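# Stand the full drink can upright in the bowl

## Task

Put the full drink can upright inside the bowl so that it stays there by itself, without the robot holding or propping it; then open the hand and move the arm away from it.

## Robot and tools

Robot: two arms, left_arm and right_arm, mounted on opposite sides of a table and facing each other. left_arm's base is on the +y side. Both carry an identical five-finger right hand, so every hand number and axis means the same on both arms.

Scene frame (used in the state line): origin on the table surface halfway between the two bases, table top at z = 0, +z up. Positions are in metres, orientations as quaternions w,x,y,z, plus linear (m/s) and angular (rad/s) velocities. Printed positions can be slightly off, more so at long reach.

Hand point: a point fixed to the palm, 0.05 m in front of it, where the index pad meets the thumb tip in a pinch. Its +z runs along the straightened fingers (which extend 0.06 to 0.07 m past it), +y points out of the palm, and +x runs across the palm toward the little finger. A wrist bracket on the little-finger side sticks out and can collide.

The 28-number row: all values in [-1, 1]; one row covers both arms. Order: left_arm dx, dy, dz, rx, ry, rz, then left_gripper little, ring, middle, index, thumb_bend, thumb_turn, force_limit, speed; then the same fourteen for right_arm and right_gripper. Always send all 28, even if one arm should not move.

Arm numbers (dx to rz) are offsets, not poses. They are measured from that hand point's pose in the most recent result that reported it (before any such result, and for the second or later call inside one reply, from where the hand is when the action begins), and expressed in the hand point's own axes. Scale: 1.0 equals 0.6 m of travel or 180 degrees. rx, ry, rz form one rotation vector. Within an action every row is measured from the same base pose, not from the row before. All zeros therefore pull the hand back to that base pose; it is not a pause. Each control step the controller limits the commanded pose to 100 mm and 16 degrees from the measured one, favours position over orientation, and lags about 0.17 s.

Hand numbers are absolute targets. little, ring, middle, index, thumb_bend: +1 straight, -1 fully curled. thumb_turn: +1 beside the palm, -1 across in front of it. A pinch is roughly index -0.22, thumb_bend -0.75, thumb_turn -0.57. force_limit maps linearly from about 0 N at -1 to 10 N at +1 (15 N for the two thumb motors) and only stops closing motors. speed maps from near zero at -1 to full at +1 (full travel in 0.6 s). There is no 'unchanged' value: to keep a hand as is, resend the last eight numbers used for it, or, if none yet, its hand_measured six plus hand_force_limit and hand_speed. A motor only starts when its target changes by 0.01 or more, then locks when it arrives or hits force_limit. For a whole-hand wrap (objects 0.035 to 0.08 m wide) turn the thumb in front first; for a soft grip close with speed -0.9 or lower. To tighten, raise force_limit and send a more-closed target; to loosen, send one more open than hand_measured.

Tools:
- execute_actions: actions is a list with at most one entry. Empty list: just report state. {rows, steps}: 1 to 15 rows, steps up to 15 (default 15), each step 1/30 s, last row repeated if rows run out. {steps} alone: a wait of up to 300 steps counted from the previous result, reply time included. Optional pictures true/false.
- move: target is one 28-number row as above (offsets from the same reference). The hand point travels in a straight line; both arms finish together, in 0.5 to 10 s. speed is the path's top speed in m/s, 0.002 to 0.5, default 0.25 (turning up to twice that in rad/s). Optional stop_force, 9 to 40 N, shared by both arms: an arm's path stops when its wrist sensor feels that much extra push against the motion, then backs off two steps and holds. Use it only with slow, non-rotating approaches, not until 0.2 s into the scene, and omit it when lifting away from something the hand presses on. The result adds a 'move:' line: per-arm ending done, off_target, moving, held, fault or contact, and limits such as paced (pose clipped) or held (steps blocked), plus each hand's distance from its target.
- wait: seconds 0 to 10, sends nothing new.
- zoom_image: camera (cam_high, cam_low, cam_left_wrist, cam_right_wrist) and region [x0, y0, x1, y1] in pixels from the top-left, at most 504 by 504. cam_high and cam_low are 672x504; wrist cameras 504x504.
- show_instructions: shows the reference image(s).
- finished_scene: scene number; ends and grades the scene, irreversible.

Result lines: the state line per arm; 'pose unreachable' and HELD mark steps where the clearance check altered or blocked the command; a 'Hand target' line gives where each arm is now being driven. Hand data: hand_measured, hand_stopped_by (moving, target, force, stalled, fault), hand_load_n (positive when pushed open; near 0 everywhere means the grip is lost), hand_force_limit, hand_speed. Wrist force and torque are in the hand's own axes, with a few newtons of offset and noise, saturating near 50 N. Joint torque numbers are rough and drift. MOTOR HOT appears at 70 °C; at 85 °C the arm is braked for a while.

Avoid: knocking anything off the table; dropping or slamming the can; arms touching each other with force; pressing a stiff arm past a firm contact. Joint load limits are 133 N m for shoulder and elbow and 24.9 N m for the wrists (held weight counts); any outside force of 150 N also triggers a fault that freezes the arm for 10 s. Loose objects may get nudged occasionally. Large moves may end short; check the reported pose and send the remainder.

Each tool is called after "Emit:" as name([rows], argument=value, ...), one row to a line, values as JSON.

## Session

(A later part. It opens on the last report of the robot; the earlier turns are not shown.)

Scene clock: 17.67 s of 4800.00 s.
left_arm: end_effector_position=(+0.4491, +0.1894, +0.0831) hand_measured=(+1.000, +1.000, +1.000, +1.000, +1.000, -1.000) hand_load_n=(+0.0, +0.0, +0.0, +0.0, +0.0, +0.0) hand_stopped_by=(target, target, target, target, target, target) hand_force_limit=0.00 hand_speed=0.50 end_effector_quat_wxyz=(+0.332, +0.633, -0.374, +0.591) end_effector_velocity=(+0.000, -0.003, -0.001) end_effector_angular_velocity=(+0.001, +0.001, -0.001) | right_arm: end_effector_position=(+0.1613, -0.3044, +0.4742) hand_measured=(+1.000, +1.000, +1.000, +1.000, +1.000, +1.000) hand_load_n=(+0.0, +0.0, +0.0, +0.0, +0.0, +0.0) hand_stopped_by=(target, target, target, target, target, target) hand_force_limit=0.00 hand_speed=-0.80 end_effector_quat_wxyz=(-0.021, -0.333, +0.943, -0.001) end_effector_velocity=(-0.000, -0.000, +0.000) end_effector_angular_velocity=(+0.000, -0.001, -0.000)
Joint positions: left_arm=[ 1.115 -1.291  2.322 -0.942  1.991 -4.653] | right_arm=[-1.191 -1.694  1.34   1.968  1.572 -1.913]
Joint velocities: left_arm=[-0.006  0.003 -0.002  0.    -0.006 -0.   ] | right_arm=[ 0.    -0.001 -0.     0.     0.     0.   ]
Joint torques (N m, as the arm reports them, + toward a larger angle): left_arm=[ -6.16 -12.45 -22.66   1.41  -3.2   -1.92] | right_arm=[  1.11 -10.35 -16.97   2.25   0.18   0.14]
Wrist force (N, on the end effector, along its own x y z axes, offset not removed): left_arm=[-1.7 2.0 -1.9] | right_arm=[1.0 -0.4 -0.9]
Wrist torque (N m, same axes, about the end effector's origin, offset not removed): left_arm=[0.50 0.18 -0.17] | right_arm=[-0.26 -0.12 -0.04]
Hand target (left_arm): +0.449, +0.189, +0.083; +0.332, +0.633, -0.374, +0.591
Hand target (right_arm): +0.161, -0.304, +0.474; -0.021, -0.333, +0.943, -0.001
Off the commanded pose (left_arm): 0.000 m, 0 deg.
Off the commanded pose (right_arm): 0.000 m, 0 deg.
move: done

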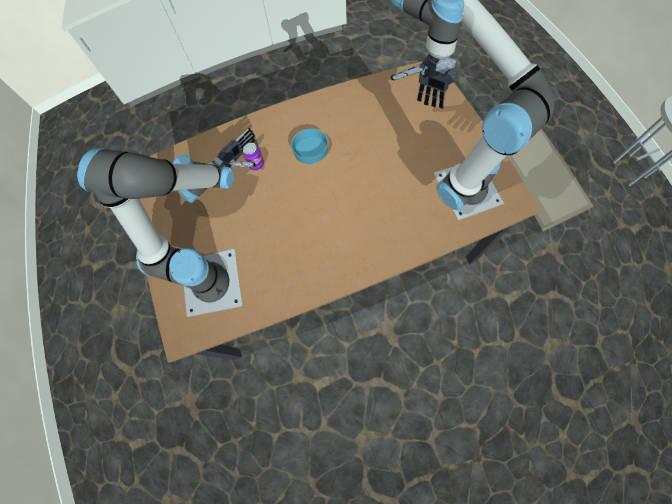

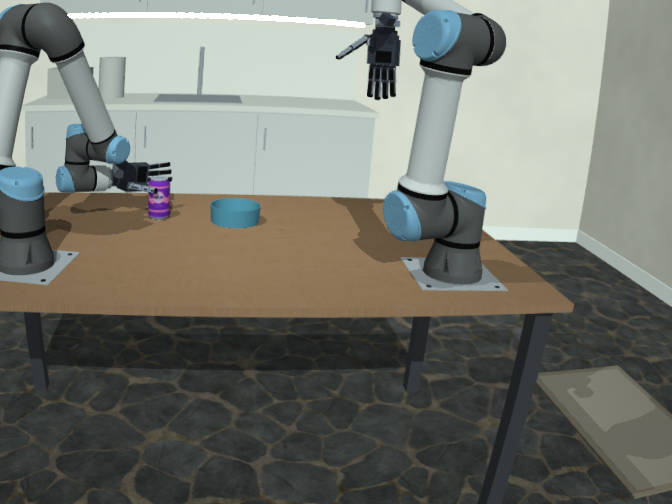

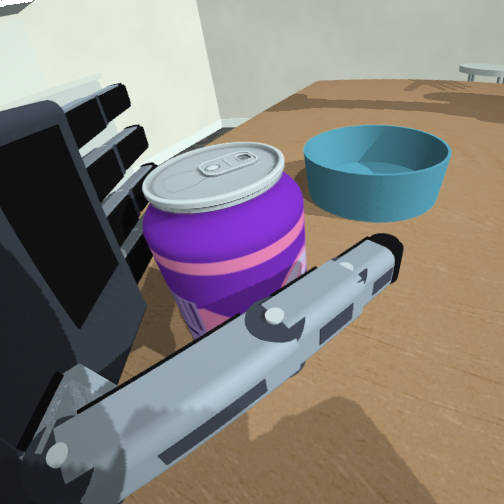

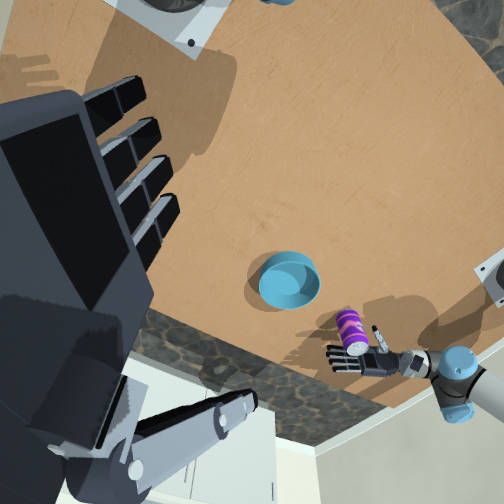

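Emit:
move(target=[0.002,0.008,0.028,0,0,0,1,1,1,1,1,-1,0,0.5, 0,0,0,0,0,0,1,1,1,1,1,1,0,-0.8], speed=0.03)

Emit:
move(target=[0,0,0,0,0,0,1,1,-1,-1,-1,-1,0.8,-0.6, 0,0,0,0,0,0,1,1,1,1,1,1,0,-0.8])

Emit:
move(target=[0,0,0,0,0,0,1,1,-0.9,-0.9,-1,-1,0.8,-0.8, 0,0,0,0,0,0,1,1,1,1,1,1,0,-0.8])

Emit:
move(target=[0.16,0,-0.013,0,0,0,1,1,-0.9,-0.9,-1,-1,0.8,-0.8, 0,0,0,0,0,0,1,1,1,1,1,1,0,-0.8], speed=0.1)

Scene clock: 20.70 s of 4800.00 s.
left_arm: end_effector_position=(+0.4533, +0.1727, +0.0828) hand_measured=(+1.000, +1.000, +1.000, +1.000, +1.000, -1.000) hand_load_n=(+0.0, +0.0, +0.0, +0.0, +0.0, +0.0) hand_stopped_by=(target, target, target, target, target, target) hand_force_limit=0.00 hand_speed=0.50 end_effector_quat_wxyz=(+0.332, +0.633, -0.374, +0.591) end_effector_velocity=(+0.001, -0.002, -0.000) end_effector_angular_velocity=(+0.001, +0.001, +0.001) | right_arm: end_effector_position=(+0.1613, -0.3044, +0.4742) hand_measured=(+1.000, +1.000, +1.000, +1.000, +1.000, +1.000) hand_load_n=(+0.0, +0.0, +0.0, +0.0, +0.0, +0.0) hand_stopped_by=(target, target, target, target, target, target) hand_force_limit=0.00 hand_speed=-0.80 end_effector_quat_wxyz=(-0.021, -0.333, +0.943, -0.001) end_effector_velocity=(+0.000, +0.000, -0.000) end_effector_angular_velocity=(-0.001, +0.002, +0.000)
Joint positions: left_arm=[ 1.08  -1.276  2.299 -0.935  1.957 -4.656] | right_arm=[-1.191 -1.694  1.34   1.968  1.572 -1.913]
Joint velocities: left_arm=[-0.004  0.003 -0.004  0.002 -0.005 -0.   ] | right_arm=[-0.     0.001  0.     0.001  0.    -0.   ]
Joint torques (N m, as the arm reports them, + toward a larger angle): left_arm=[ -8.87 -11.74 -24.13   1.44  -2.94  -1.77] | right_arm=[  0.56 -10.62 -19.5    2.76   0.18   0.3 ]
Wrist force (N, on the end effector, along its own x y z axes, offset not removed): left_arm=[0.4 3.1 -3.1] | right_arm=[-1.9 -1.5 -0.8]
Wrist torque (N m, same axes, about the end effector's origin, offset not removed): left_arm=[0.95 0.03 0.07] | right_arm=[-0.29 0.33 -0.20]
Hand target (left_arm): +0.453, +0.172, +0.083; +0.332, +0.633, -0.374, +0.591
Hand target (right_arm): +0.161, -0.304, +0.474; -0.021, -0.333, +0.943, -0.001
Off the commanded pose (left_arm): 0.000 m, 0 deg.
Off the commanded pose (right_arm): 0.000 m, 0 deg.
move: done

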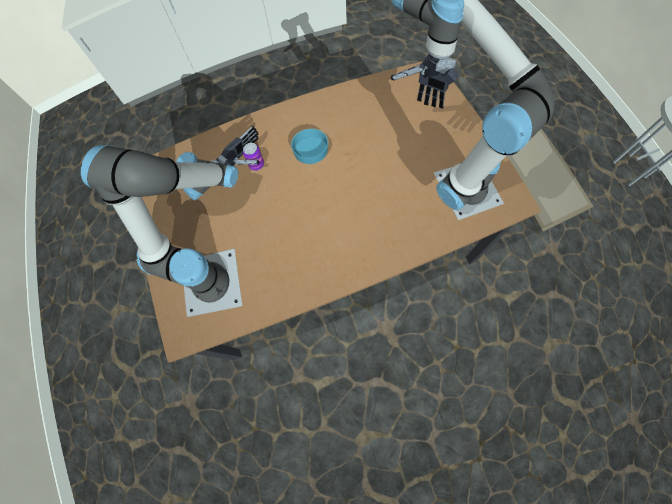

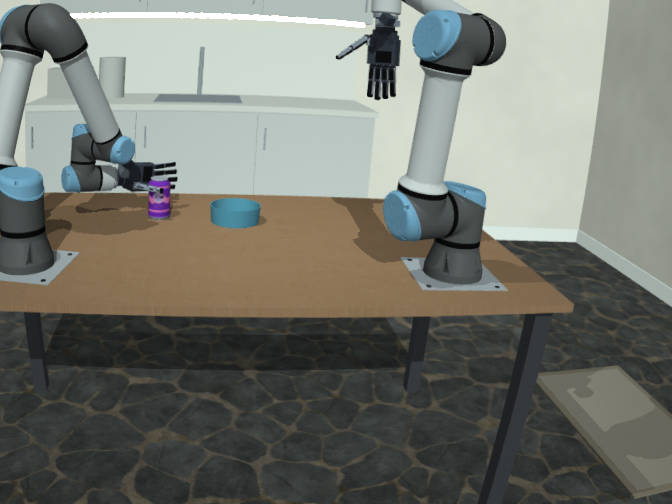

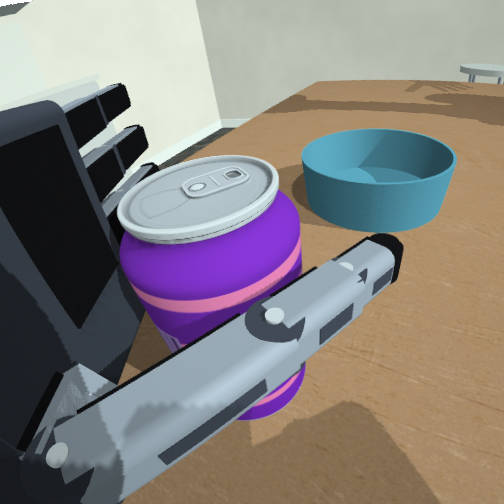

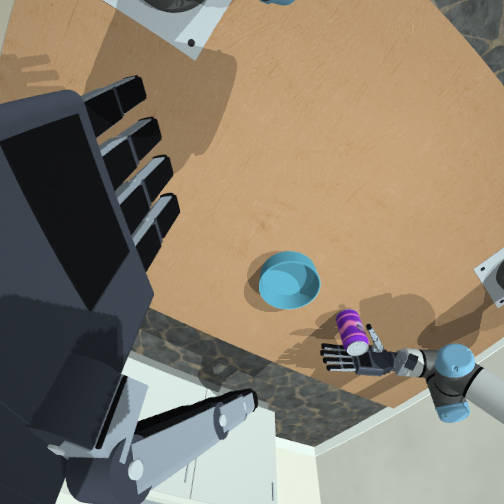

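Scene clock: 22.40 s of 4800.00 s.
left_arm: end_effector_position=(+0.4533, +0.1727, +0.0828) hand_measured=(+1.000, +1.000, +0.072, +0.118, +0.436, -1.000) hand_load_n=(+0.0, +0.0, +9.5, +4.5, +14.5, +1.0) hand_stopped_by=(target, target, force, force, force, target) hand_force_limit=0.80 hand_speed=-0.60 end_effector_quat_wxyz=(+0.332, +0.633, -0.374, +0.591) end_effector_velocity=(-0.000, -0.001, +0.000) end_effector_angular_velocity=(-0.000, +0.001, -0.002) | right_arm: end_effector_position=(+0.1613, -0.3044, +0.4742) hand_measured=(+1.000, +1.000, +1.000, +1.000, +1.000, +1.000) hand_load_n=(+0.0, +0.0, +0.0, +0.0, +0.0, +0.0) hand_stopped_by=(target, target, target, target, target, target) hand_force_limit=0.00 hand_speed=-0.80 end_effector_quat_wxyz=(-0.021, -0.333, +0.943, -0.001) end_effector_velocity=(+0.000, +0.000, -0.000) end_effector_angular_velocity=(+0.000, -0.000, +0.000)
Joint positions: left_arm=[ 1.08  -1.276  2.299 -0.935  1.957 -4.656] | right_arm=[-1.191 -1.694  1.34   1.968  1.572 -1.913]
Joint velocities: left_arm=[-0.002 -0.    -0.001  0.001  0.    -0.   ] | right_arm=[-0.    -0.     0.    -0.001 -0.    -0.   ]
Joint torques (N m, as the arm reports them, + toward a larger angle): left_arm=[  4.95 -29.8    0.96  -0.49   1.39  -0.01] | right_arm=[ -0.14 -11.18 -17.35   2.45   0.06   0.11]
Wrist force (N, on the end effector, along its own x y z axes, offset not removed): left_arm=[-0.6 -0.9 -2.4] | right_arm=[0.4 -2.4 1.2]
Wrist torque (N m, same axes, about the end effector's origin, offset not removed): left_arm=[-0.04 0.49 0.01] | right_arm=[-0.66 -0.21 -0.04]
Hand target (left_arm): +0.453, +0.173, +0.083; +0.332, +0.633, -0.374, +0.591
Hand target (right_arm): +0.161, -0.304, +0.474; -0.021, -0.333, +0.943, -0.001
Off the commanded pose (left_arm): 0.000 m, 0 deg.
Off the commanded pose (right_arm): 0.000 m, 0 deg.
move: done

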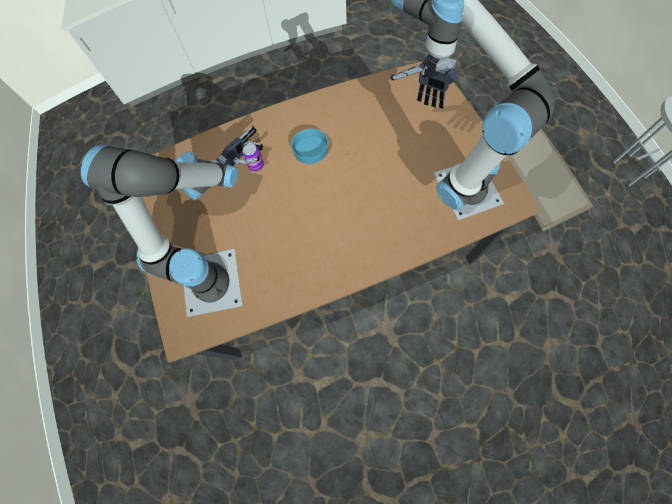

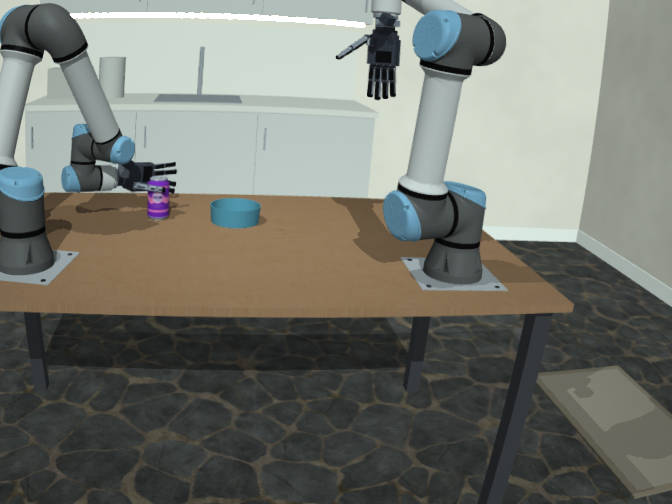

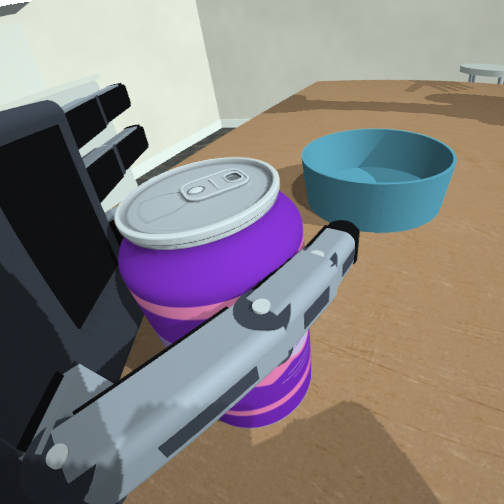

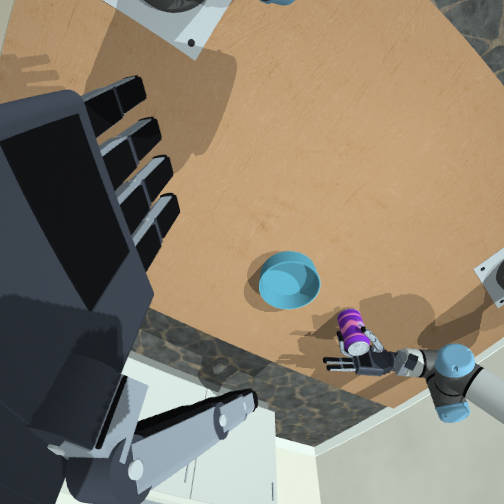

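Scene clock: 22.90 s of 4800.00 s.
left_arm: end_effector_position=(+0.4533, +0.1727, +0.0828) hand_measured=(+1.000, +1.000, +0.072, +0.098, +0.438, -1.000) hand_load_n=(+0.0, +0.0, +7.5, +9.5, +16.5, +0.5) hand_stopped_by=(target, target, force, force, force, target) hand_force_limit=0.80 hand_speed=-0.80 end_effector_quat_wxyz=(+0.332, +0.633, -0.374, +0.591) end_effector_velocity=(-0.001, -0.000, -0.000) end_effector_angular_velocity=(+0.001, +0.000, -0.002) | right_arm: end_effector_position=(+0.1613, -0.3044, +0.4742) hand_measured=(+1.000, +1.000, +1.000, +1.000, +1.000, +1.000) hand_load_n=(+0.0, +0.0, +0.0, +0.0, +0.0, +0.0) hand_stopped_by=(target, target, target, target, target, target) hand_force_limit=0.00 hand_speed=-0.80 end_effector_quat_wxyz=(-0.021, -0.333, +0.943, -0.001) end_effector_velocity=(+0.000, +0.000, -0.000) end_effector_angular_velocity=(-0.000, +0.001, +0.001)
Joint positions: left_arm=[ 1.08  -1.276  2.299 -0.935  1.957 -4.656] | right_arm=[-1.191 -1.694  1.34   1.968  1.572 -1.913]
Joint velocities: left_arm=[-0.002 -0.     0.     0.001  0.     0.   ] | right_arm=[-0.     0.001  0.    -0.001 -0.    -0.001]
Joint torques (N m, as the arm reports them, + toward a larger angle): left_arm=[  6.86 -29.68   0.64  -0.58   1.18   0.3 ] | right_arm=[  1.16 -10.13 -19.26   2.77   0.13   0.4 ]
Wrist force (N, on the end effector, along its own x y z axes, offset not removed): left_arm=[2.1 -1.4 -0.1] | right_arm=[1.0 -0.9 0.7]
Wrist torque (N m, same axes, about the end effector's origin, offset not removed): left_arm=[-0.17 -0.40 0.22] | right_arm=[-0.27 -0.14 0.19]
Hand target (left_arm): +0.453, +0.173, +0.083; +0.332, +0.633, -0.374, +0.591
Hand target (right_arm): +0.161, -0.304, +0.474; -0.021, -0.333, +0.943, -0.001
Off the commanded pose (left_arm): 0.000 m, 0 deg.
Off the commanded pose (right_arm): 0.000 m, 0 deg.
move: done

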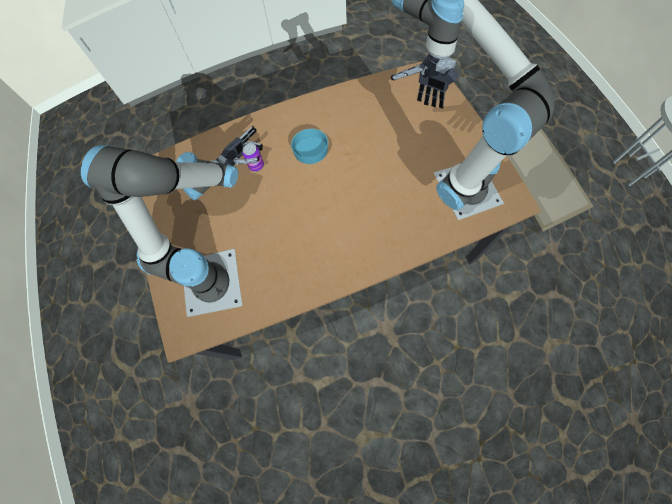

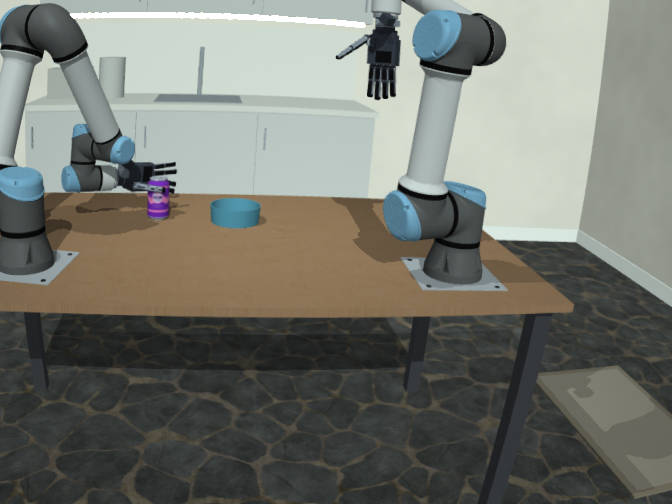

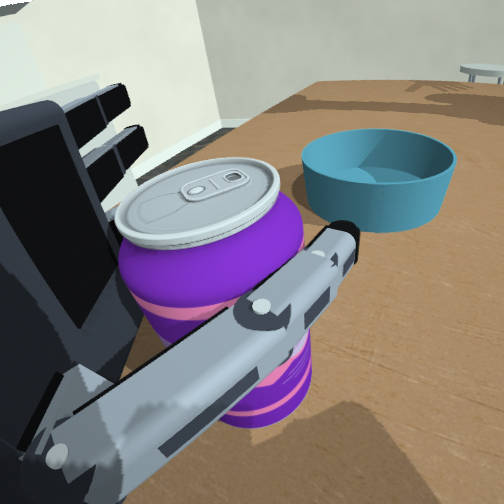

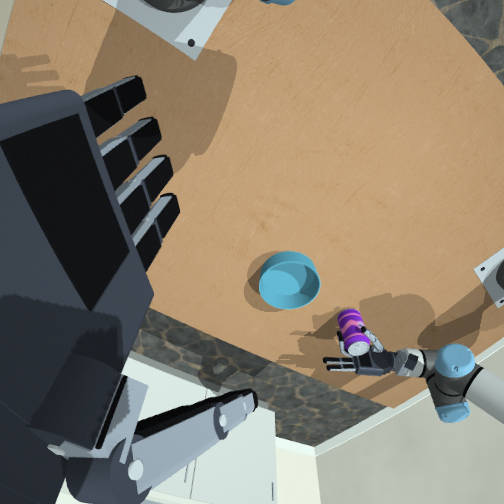

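Scene clock: 24.37 s of 4800.00 s.
left_arm: end_effector_position=(+0.4514, +0.1716, +0.1789) hand_measured=(+1.000, +1.000, +0.072, +0.098, +0.438, -1.000) hand_load_n=(+0.0, +0.0, +7.5, +8.5, +15.5, +1.0) hand_stopped_by=(target, target, force, force, force, target) hand_force_limit=0.80 hand_speed=-0.80 end_effector_quat_wxyz=(+0.332, +0.633, -0.374, +0.591) end_effector_velocity=(+0.000, -0.001, +0.003) end_effector_angular_velocity=(-0.000, -0.001, -0.001) | right_arm: end_effector_position=(+0.1613, -0.3044, +0.4742) hand_measured=(+1.000, +1.000, +1.000, +1.000, +1.000, +1.000) hand_load_n=(+0.0, +0.0, +0.0, +0.0, +0.0, +0.0) hand_stopped_by=(target, target, target, target, target, target) hand_force_limit=0.00 hand_speed=-0.80 end_effector_quat_wxyz=(-0.021, -0.333, +0.943, -0.001) end_effector_velocity=(-0.000, -0.000, +0.000) end_effector_angular_velocity=(+0.001, -0.002, +0.000)
Joint positions: left_arm=[ 1.074 -1.503  2.214 -0.624  1.951 -4.657] | right_arm=[-1.191 -1.694  1.34   1.968  1.572 -1.913]
Joint velocities: left_arm=[-0.001 -0.005 -0.004  0.008 -0.     0.001] | right_arm=[ 0.    -0.002  0.001 -0.001 -0.    -0.   ]
Joint torques (N m, as the arm reports them, + toward a larger angle): left_arm=[ -5.78 -26.84 -30.08   0.83  -2.85   0.82] | right_arm=[ -0.2  -10.33 -15.56   2.4    0.05   0.23]
Wrist force (N, on the end effector, along its own x y z axes, offset not removed): left_arm=[-2.6 1.0 0.4] | right_arm=[0.9 -1.3 3.0]
Wrist torque (N m, same axes, about the end effector's origin, offset not removed): left_arm=[0.13 0.08 0.34] | right_arm=[-0.51 -0.21 -0.04]
Hand target (left_arm): +0.451, +0.172, +0.179; +0.332, +0.633, -0.374, +0.591
Hand target (right_arm): +0.161, -0.304, +0.474; -0.021, -0.333, +0.943, -0.001
Off the commanded pose (left_arm): 0.000 m, 0 deg.
Off the commanded pose (right_arm): 0.000 m, 0 deg.
move: done

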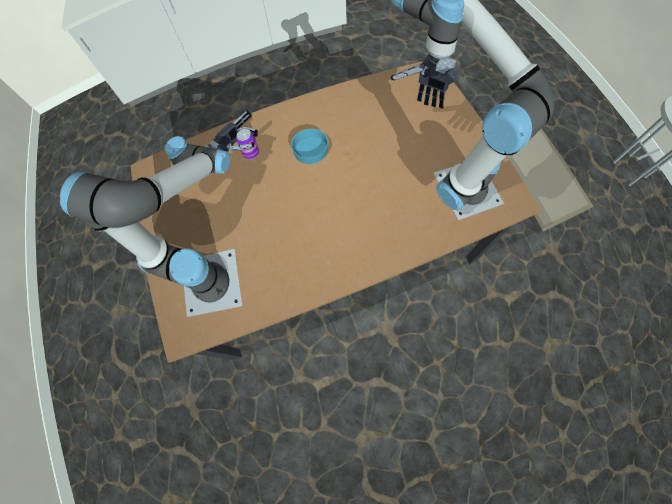

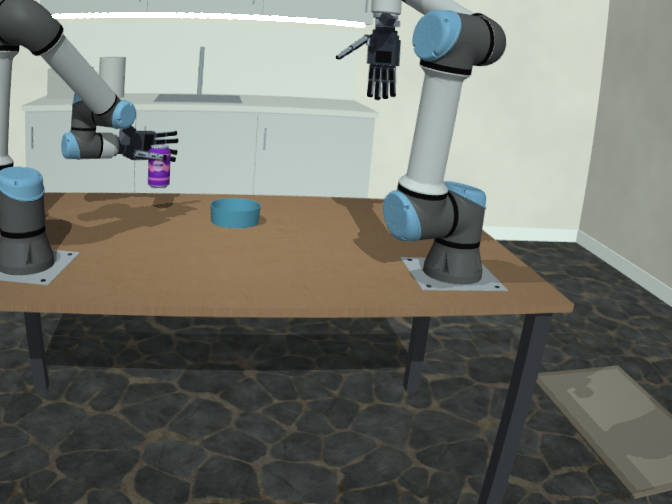

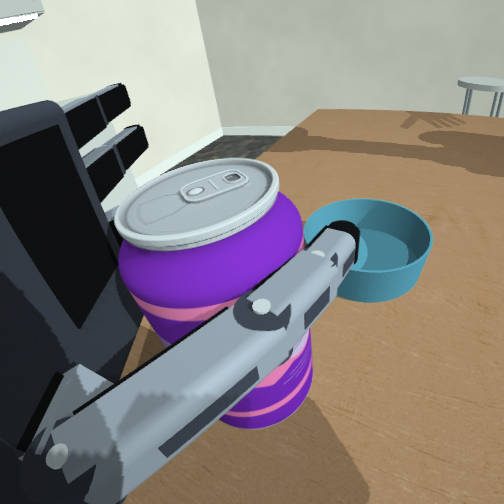

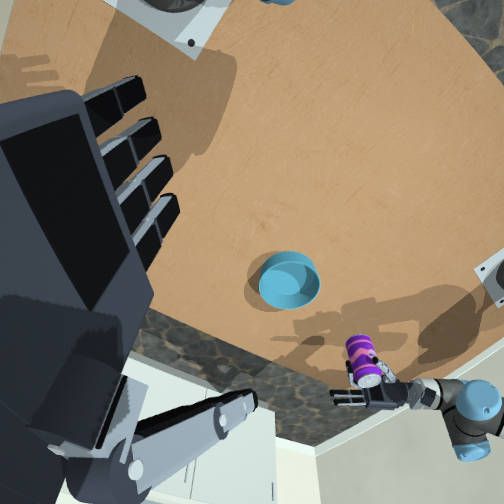

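Emit:
move(target=[0.028,0.245,0.292,0,0,0,1,1,-0.9,-0.9,-1,-1,0.8,-0.8, 0,0,0,0,0,0,1,1,1,1,1,1,0,-0.8], speed=0.12)

Emit:
zoom_image(camera="cam_high", region=[230,80,390,190])

Scene clock: 28.20 s of 4800.00 s.
left_arm: end_effector_position=(+0.4116, -0.0541, +0.1781) hand_measured=(+1.000, +1.000, +0.072, +0.098, +0.438, -1.000) hand_load_n=(+0.0, +0.0, +7.5, +7.5, +15.0, +1.5) hand_stopped_by=(target, target, force, force, force, target) hand_force_limit=0.80 hand_speed=-0.80 end_effector_quat_wxyz=(+0.331, +0.633, -0.374, +0.591) end_effector_velocity=(+0.001, -0.002, +0.000) end_effector_angular_velocity=(-0.001, -0.000, +0.001) | right_arm: end_effector_position=(+0.1613, -0.3044, +0.4742) hand_measured=(+1.000, +1.000, +1.000, +1.000, +1.000, +1.000) hand_load_n=(+0.0, +0.0, +0.0, +0.0, +0.0, +0.0) hand_stopped_by=(target, target, target, target, target, target) hand_force_limit=0.00 hand_speed=-0.80 end_effector_quat_wxyz=(-0.021, -0.333, +0.943, -0.001) end_effector_velocity=(+0.001, +0.000, -0.000) end_effector_angular_velocity=(+0.001, -0.001, -0.001)
Joint positions: left_arm=[ 0.598 -1.309  1.978 -0.588  1.477 -4.697] | right_arm=[-1.191 -1.694  1.34   1.968  1.572 -1.913]
Joint velocities: left_arm=[-0.002  0.004 -0.006  0.001 -0.003 -0.   ] | right_arm=[-0.     0.001 -0.    -0.002 -0.     0.001]
Joint torques (N m, as the arm reports them, + toward a larger angle): left_arm=[ -7.19 -17.54 -31.65   0.37  -3.08  -2.02] | right_arm=[  1.13  -9.91 -17.1    2.46   0.17   0.3 ]
Wrist force (N, on the end effector, along its own x y z axes, offset not removed): left_arm=[-1.8 3.9 -0.7] | right_arm=[-0.8 -1.6 0.2]
Wrist torque (N m, same axes, about the end effector's origin, offset not removed): left_arm=[0.75 -0.17 -0.01] | right_arm=[-0.32 0.16 -0.02]
Hand target (left_arm): +0.412, -0.054, +0.178; +0.331, +0.633, -0.374, +0.591
Hand target (right_arm): +0.161, -0.304, +0.474; -0.021, -0.333, +0.943, -0.001
Off the commanded pose (left_arm): 0.001 m, 0 deg.
Off the commanded pose (right_arm): 0.000 m, 0 deg.
move: done

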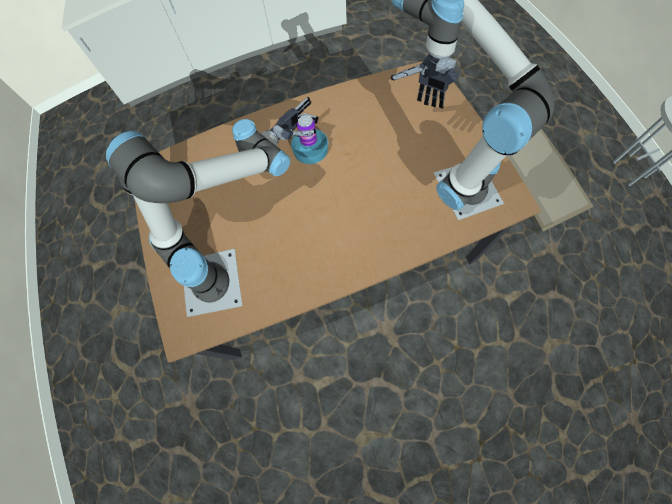

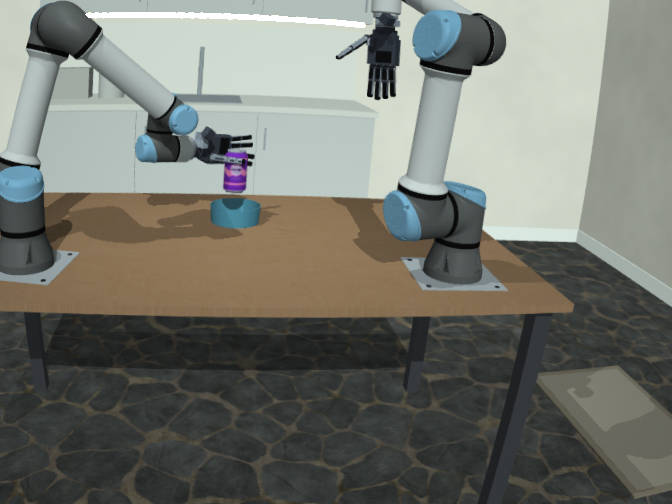

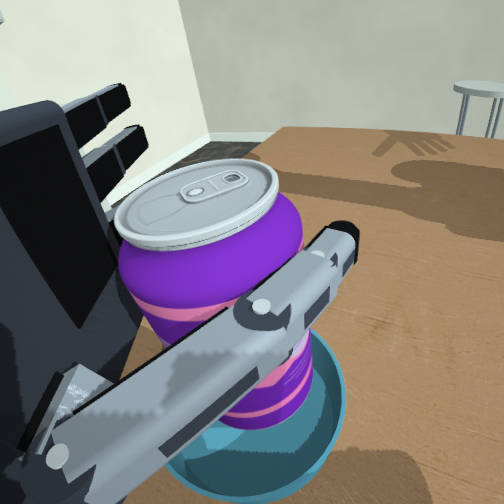

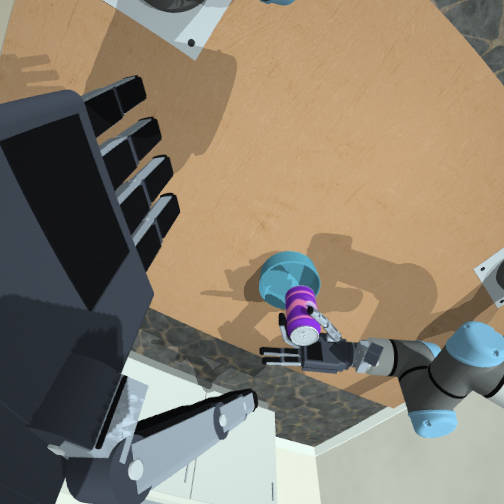

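Region (230, 80, 390, 190) of cam_high's 672x504 image, scaled by 3.150, with more detail than that image has; it fills the top 346 rows of this view, and the rest is white.

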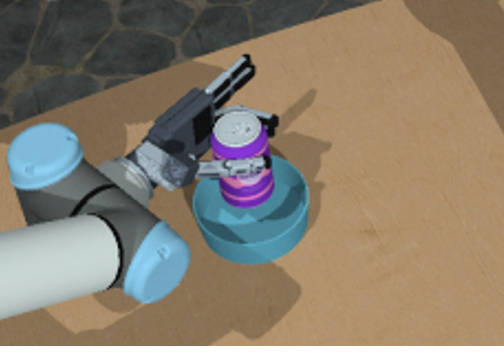

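Centered. Lower and release.

Emit:
move(target=[-0.132,0.003,0.011,0,0,0,1,1,-0.9,-0.9,-1,-1,0.8,-0.8, 0,0,0,0,0,0,1,1,1,1,1,1,0,-0.8], speed=0.06, stop_force=12)

Emit:
move(target=[-0.028,0,0.0025,0,0,0,1,1,-0.9,-0.9,-1,-1,0.8,-0.8, 0,0,0,0,0,0,1,1,1,1,1,1,0,-0.8], speed=0.008, stop_force=9)

Scene clock: 31.33 s of 4800.00 s.
left_arm: end_effector_position=(+0.4116, -0.0542, +0.0989) hand_measured=(+1.000, +1.000, +0.072, +0.098, +0.438, -1.000) hand_load_n=(+0.0, +0.0, +7.5, +7.5, +15.0, +1.5) hand_stopped_by=(target, target, force, force, force, target) hand_force_limit=0.80 hand_speed=-0.80 end_effector_quat_wxyz=(+0.331, +0.633, -0.374, +0.591) end_effector_velocity=(-0.000, -0.000, -0.003) end_effector_angular_velocity=(-0.000, +0.000, -0.000) | right_arm: end_effector_position=(+0.1613, -0.3044, +0.4742) hand_measured=(+1.000, +1.000, +1.000, +1.000, +1.000, +1.000) hand_load_n=(+0.0, +0.0, +0.0, +0.0, +0.0, +0.0) hand_stopped_by=(target, target, target, target, target, target) hand_force_limit=0.00 hand_speed=-0.80 end_effector_quat_wxyz=(-0.021, -0.333, +0.943, -0.001) end_effector_velocity=(-0.000, -0.000, +0.000) end_effector_angular_velocity=(+0.000, -0.002, +0.001)
Joint positions: left_arm=[ 0.598 -1.165  2.045 -0.799  1.477 -4.697] | right_arm=[-1.191 -1.694  1.34   1.968  1.572 -1.913]
Joint velocities: left_arm=[-0.     0.006  0.001 -0.007 -0.    -0.001] | right_arm=[-0.    -0.001  0.    -0.001  0.    -0.001]
Joint torques (N m, as the arm reports them, + toward a larger angle): left_arm=[  5.38 -21.41  -3.39  -4.96   2.17   0.99] | right_arm=[  0.62  -9.76 -17.22   2.63   0.23   0.47]
Wrist force (N, on the end effector, along its own x y z axes, offset not removed): left_arm=[-2.7 7.1 0.3] | right_arm=[1.8 0.3 2.1]
Wrist torque (N m, same axes, about the end effector's origin, offset not removed): left_arm=[1.11 -0.06 -0.01] | right_arm=[-0.10 -0.27 0.00]
Hand target (left_arm): +0.412, -0.054, +0.099; +0.331, +0.633, -0.374, +0.591
Hand target (right_arm): +0.161, -0.304, +0.474; -0.021, -0.333, +0.943, -0.001
Off the commanded pose (left_arm): 0.000 m, 0 deg.
Off the commanded pose (right_arm): 0.000 m, 0 deg.
move: done

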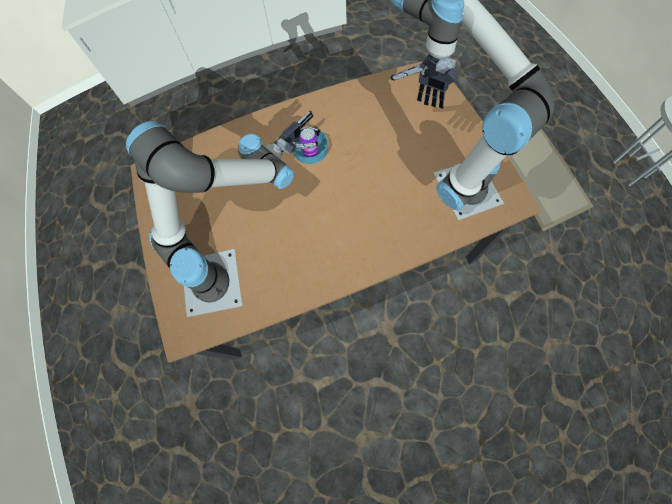

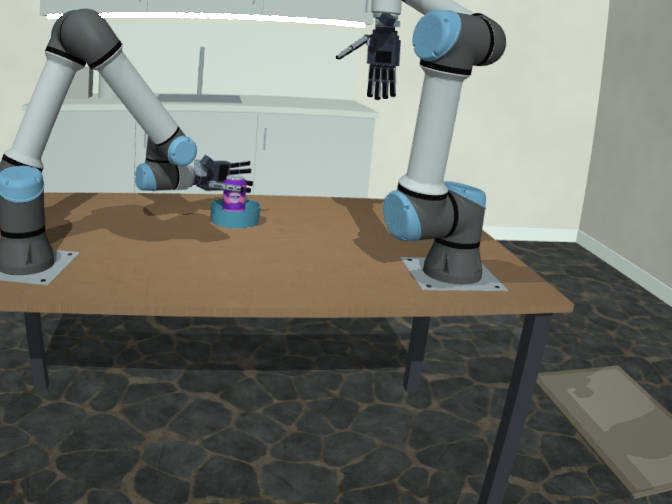

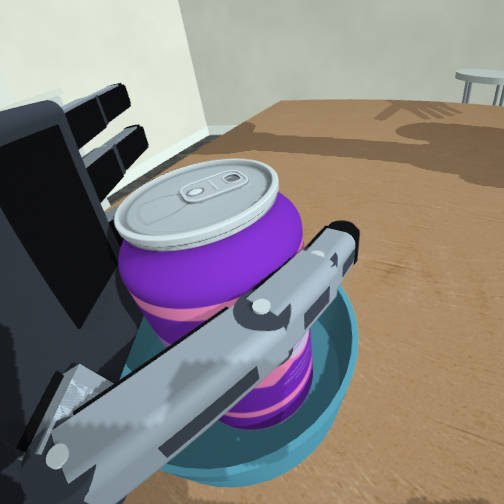

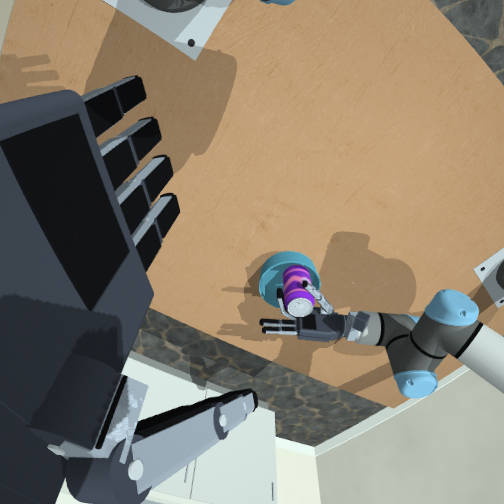

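Scene clock: 33.23 s of 4800.00 s.
left_arm: end_effector_position=(+0.4119, -0.0542, +0.0868) hand_measured=(+1.000, +1.000, +0.072, +0.098, +0.438, -1.000) hand_load_n=(+0.0, +0.0, +7.0, +6.5, +15.5, -2.0) hand_stopped_by=(target, target, force, force, force, target) hand_force_limit=0.80 hand_speed=-0.80 end_effector_quat_wxyz=(+0.332, +0.633, -0.374, +0.592) end_effector_velocity=(-0.000, +0.001, +0.001) end_effector_angular_velocity=(+0.004, +0.001, +0.001) | right_arm: end_effector_position=(+0.1613, -0.3044, +0.4742) hand_measured=(+1.000, +1.000, +1.000, +1.000, +1.000, +1.000) hand_load_n=(+0.0, +0.0, +0.0, +0.0, +0.0, +0.0) hand_stopped_by=(target, target, target, target, target, target) hand_force_limit=0.00 hand_speed=-0.80 end_effector_quat_wxyz=(-0.021, -0.333, +0.943, -0.001) end_effector_velocity=(-0.000, -0.000, +0.000) end_effector_angular_velocity=(-0.000, -0.000, -0.001)
Joint positions: left_arm=[ 0.599 -1.139  2.051 -0.831  1.477 -4.696] | right_arm=[-1.191 -1.694  1.34   1.968  1.572 -1.913]
Joint velocities: left_arm=[ 0.001 -0.005  0.     0.009 -0.     0.   ] | right_arm=[-0.    -0.001  0.001 -0.     0.     0.001]
Joint torques (N m, as the arm reports them, + toward a larger angle): left_arm=[  7.62 -31.33  -7.27   3.4    0.6    0.98] | right_arm=[  1.8   -8.72 -15.96   2.49   0.31   0.45]
Wrist force (N, on the end effector, along its own x y z axes, offset not removed): left_arm=[7.3 4.5 -3.1] | right_arm=[1.0 -1.0 0.0]
Wrist torque (N m, same axes, about the end effector's origin, offset not removed): left_arm=[0.71 0.14 0.30] | right_arm=[-0.13 -0.15 -0.02]
Hand target (left_arm): +0.412, -0.054, +0.087; +0.332, +0.632, -0.374, +0.592
Hand target (right_arm): +0.161, -0.304, +0.474; -0.021, -0.333, +0.943, -0.001
Off the commanded pose (left_arm): 0.005 m, 0 deg.
Off the commanded pose (right_arm): 0.000 m, 0 deg.
move: contact (left_arm)

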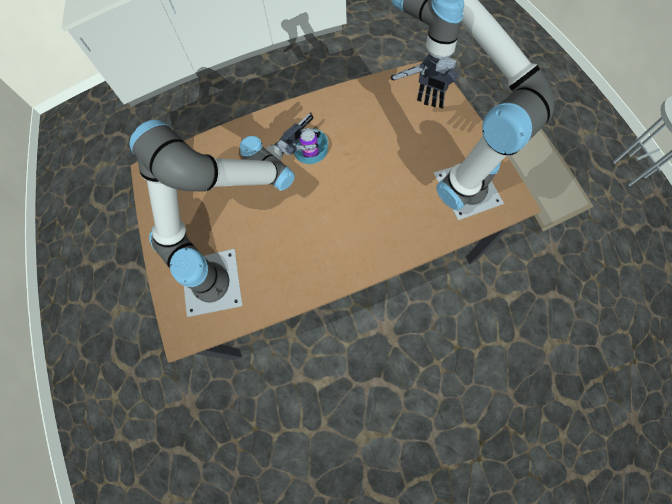

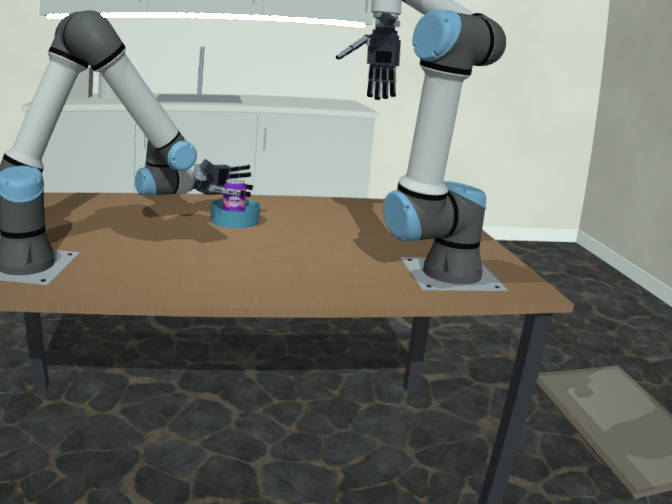

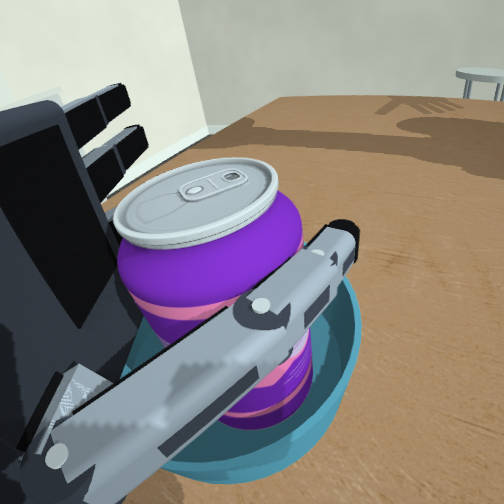

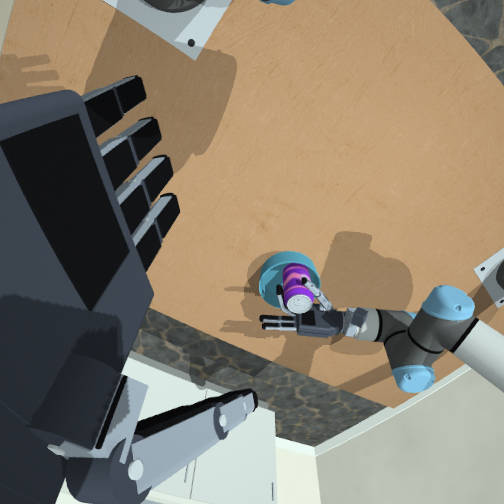

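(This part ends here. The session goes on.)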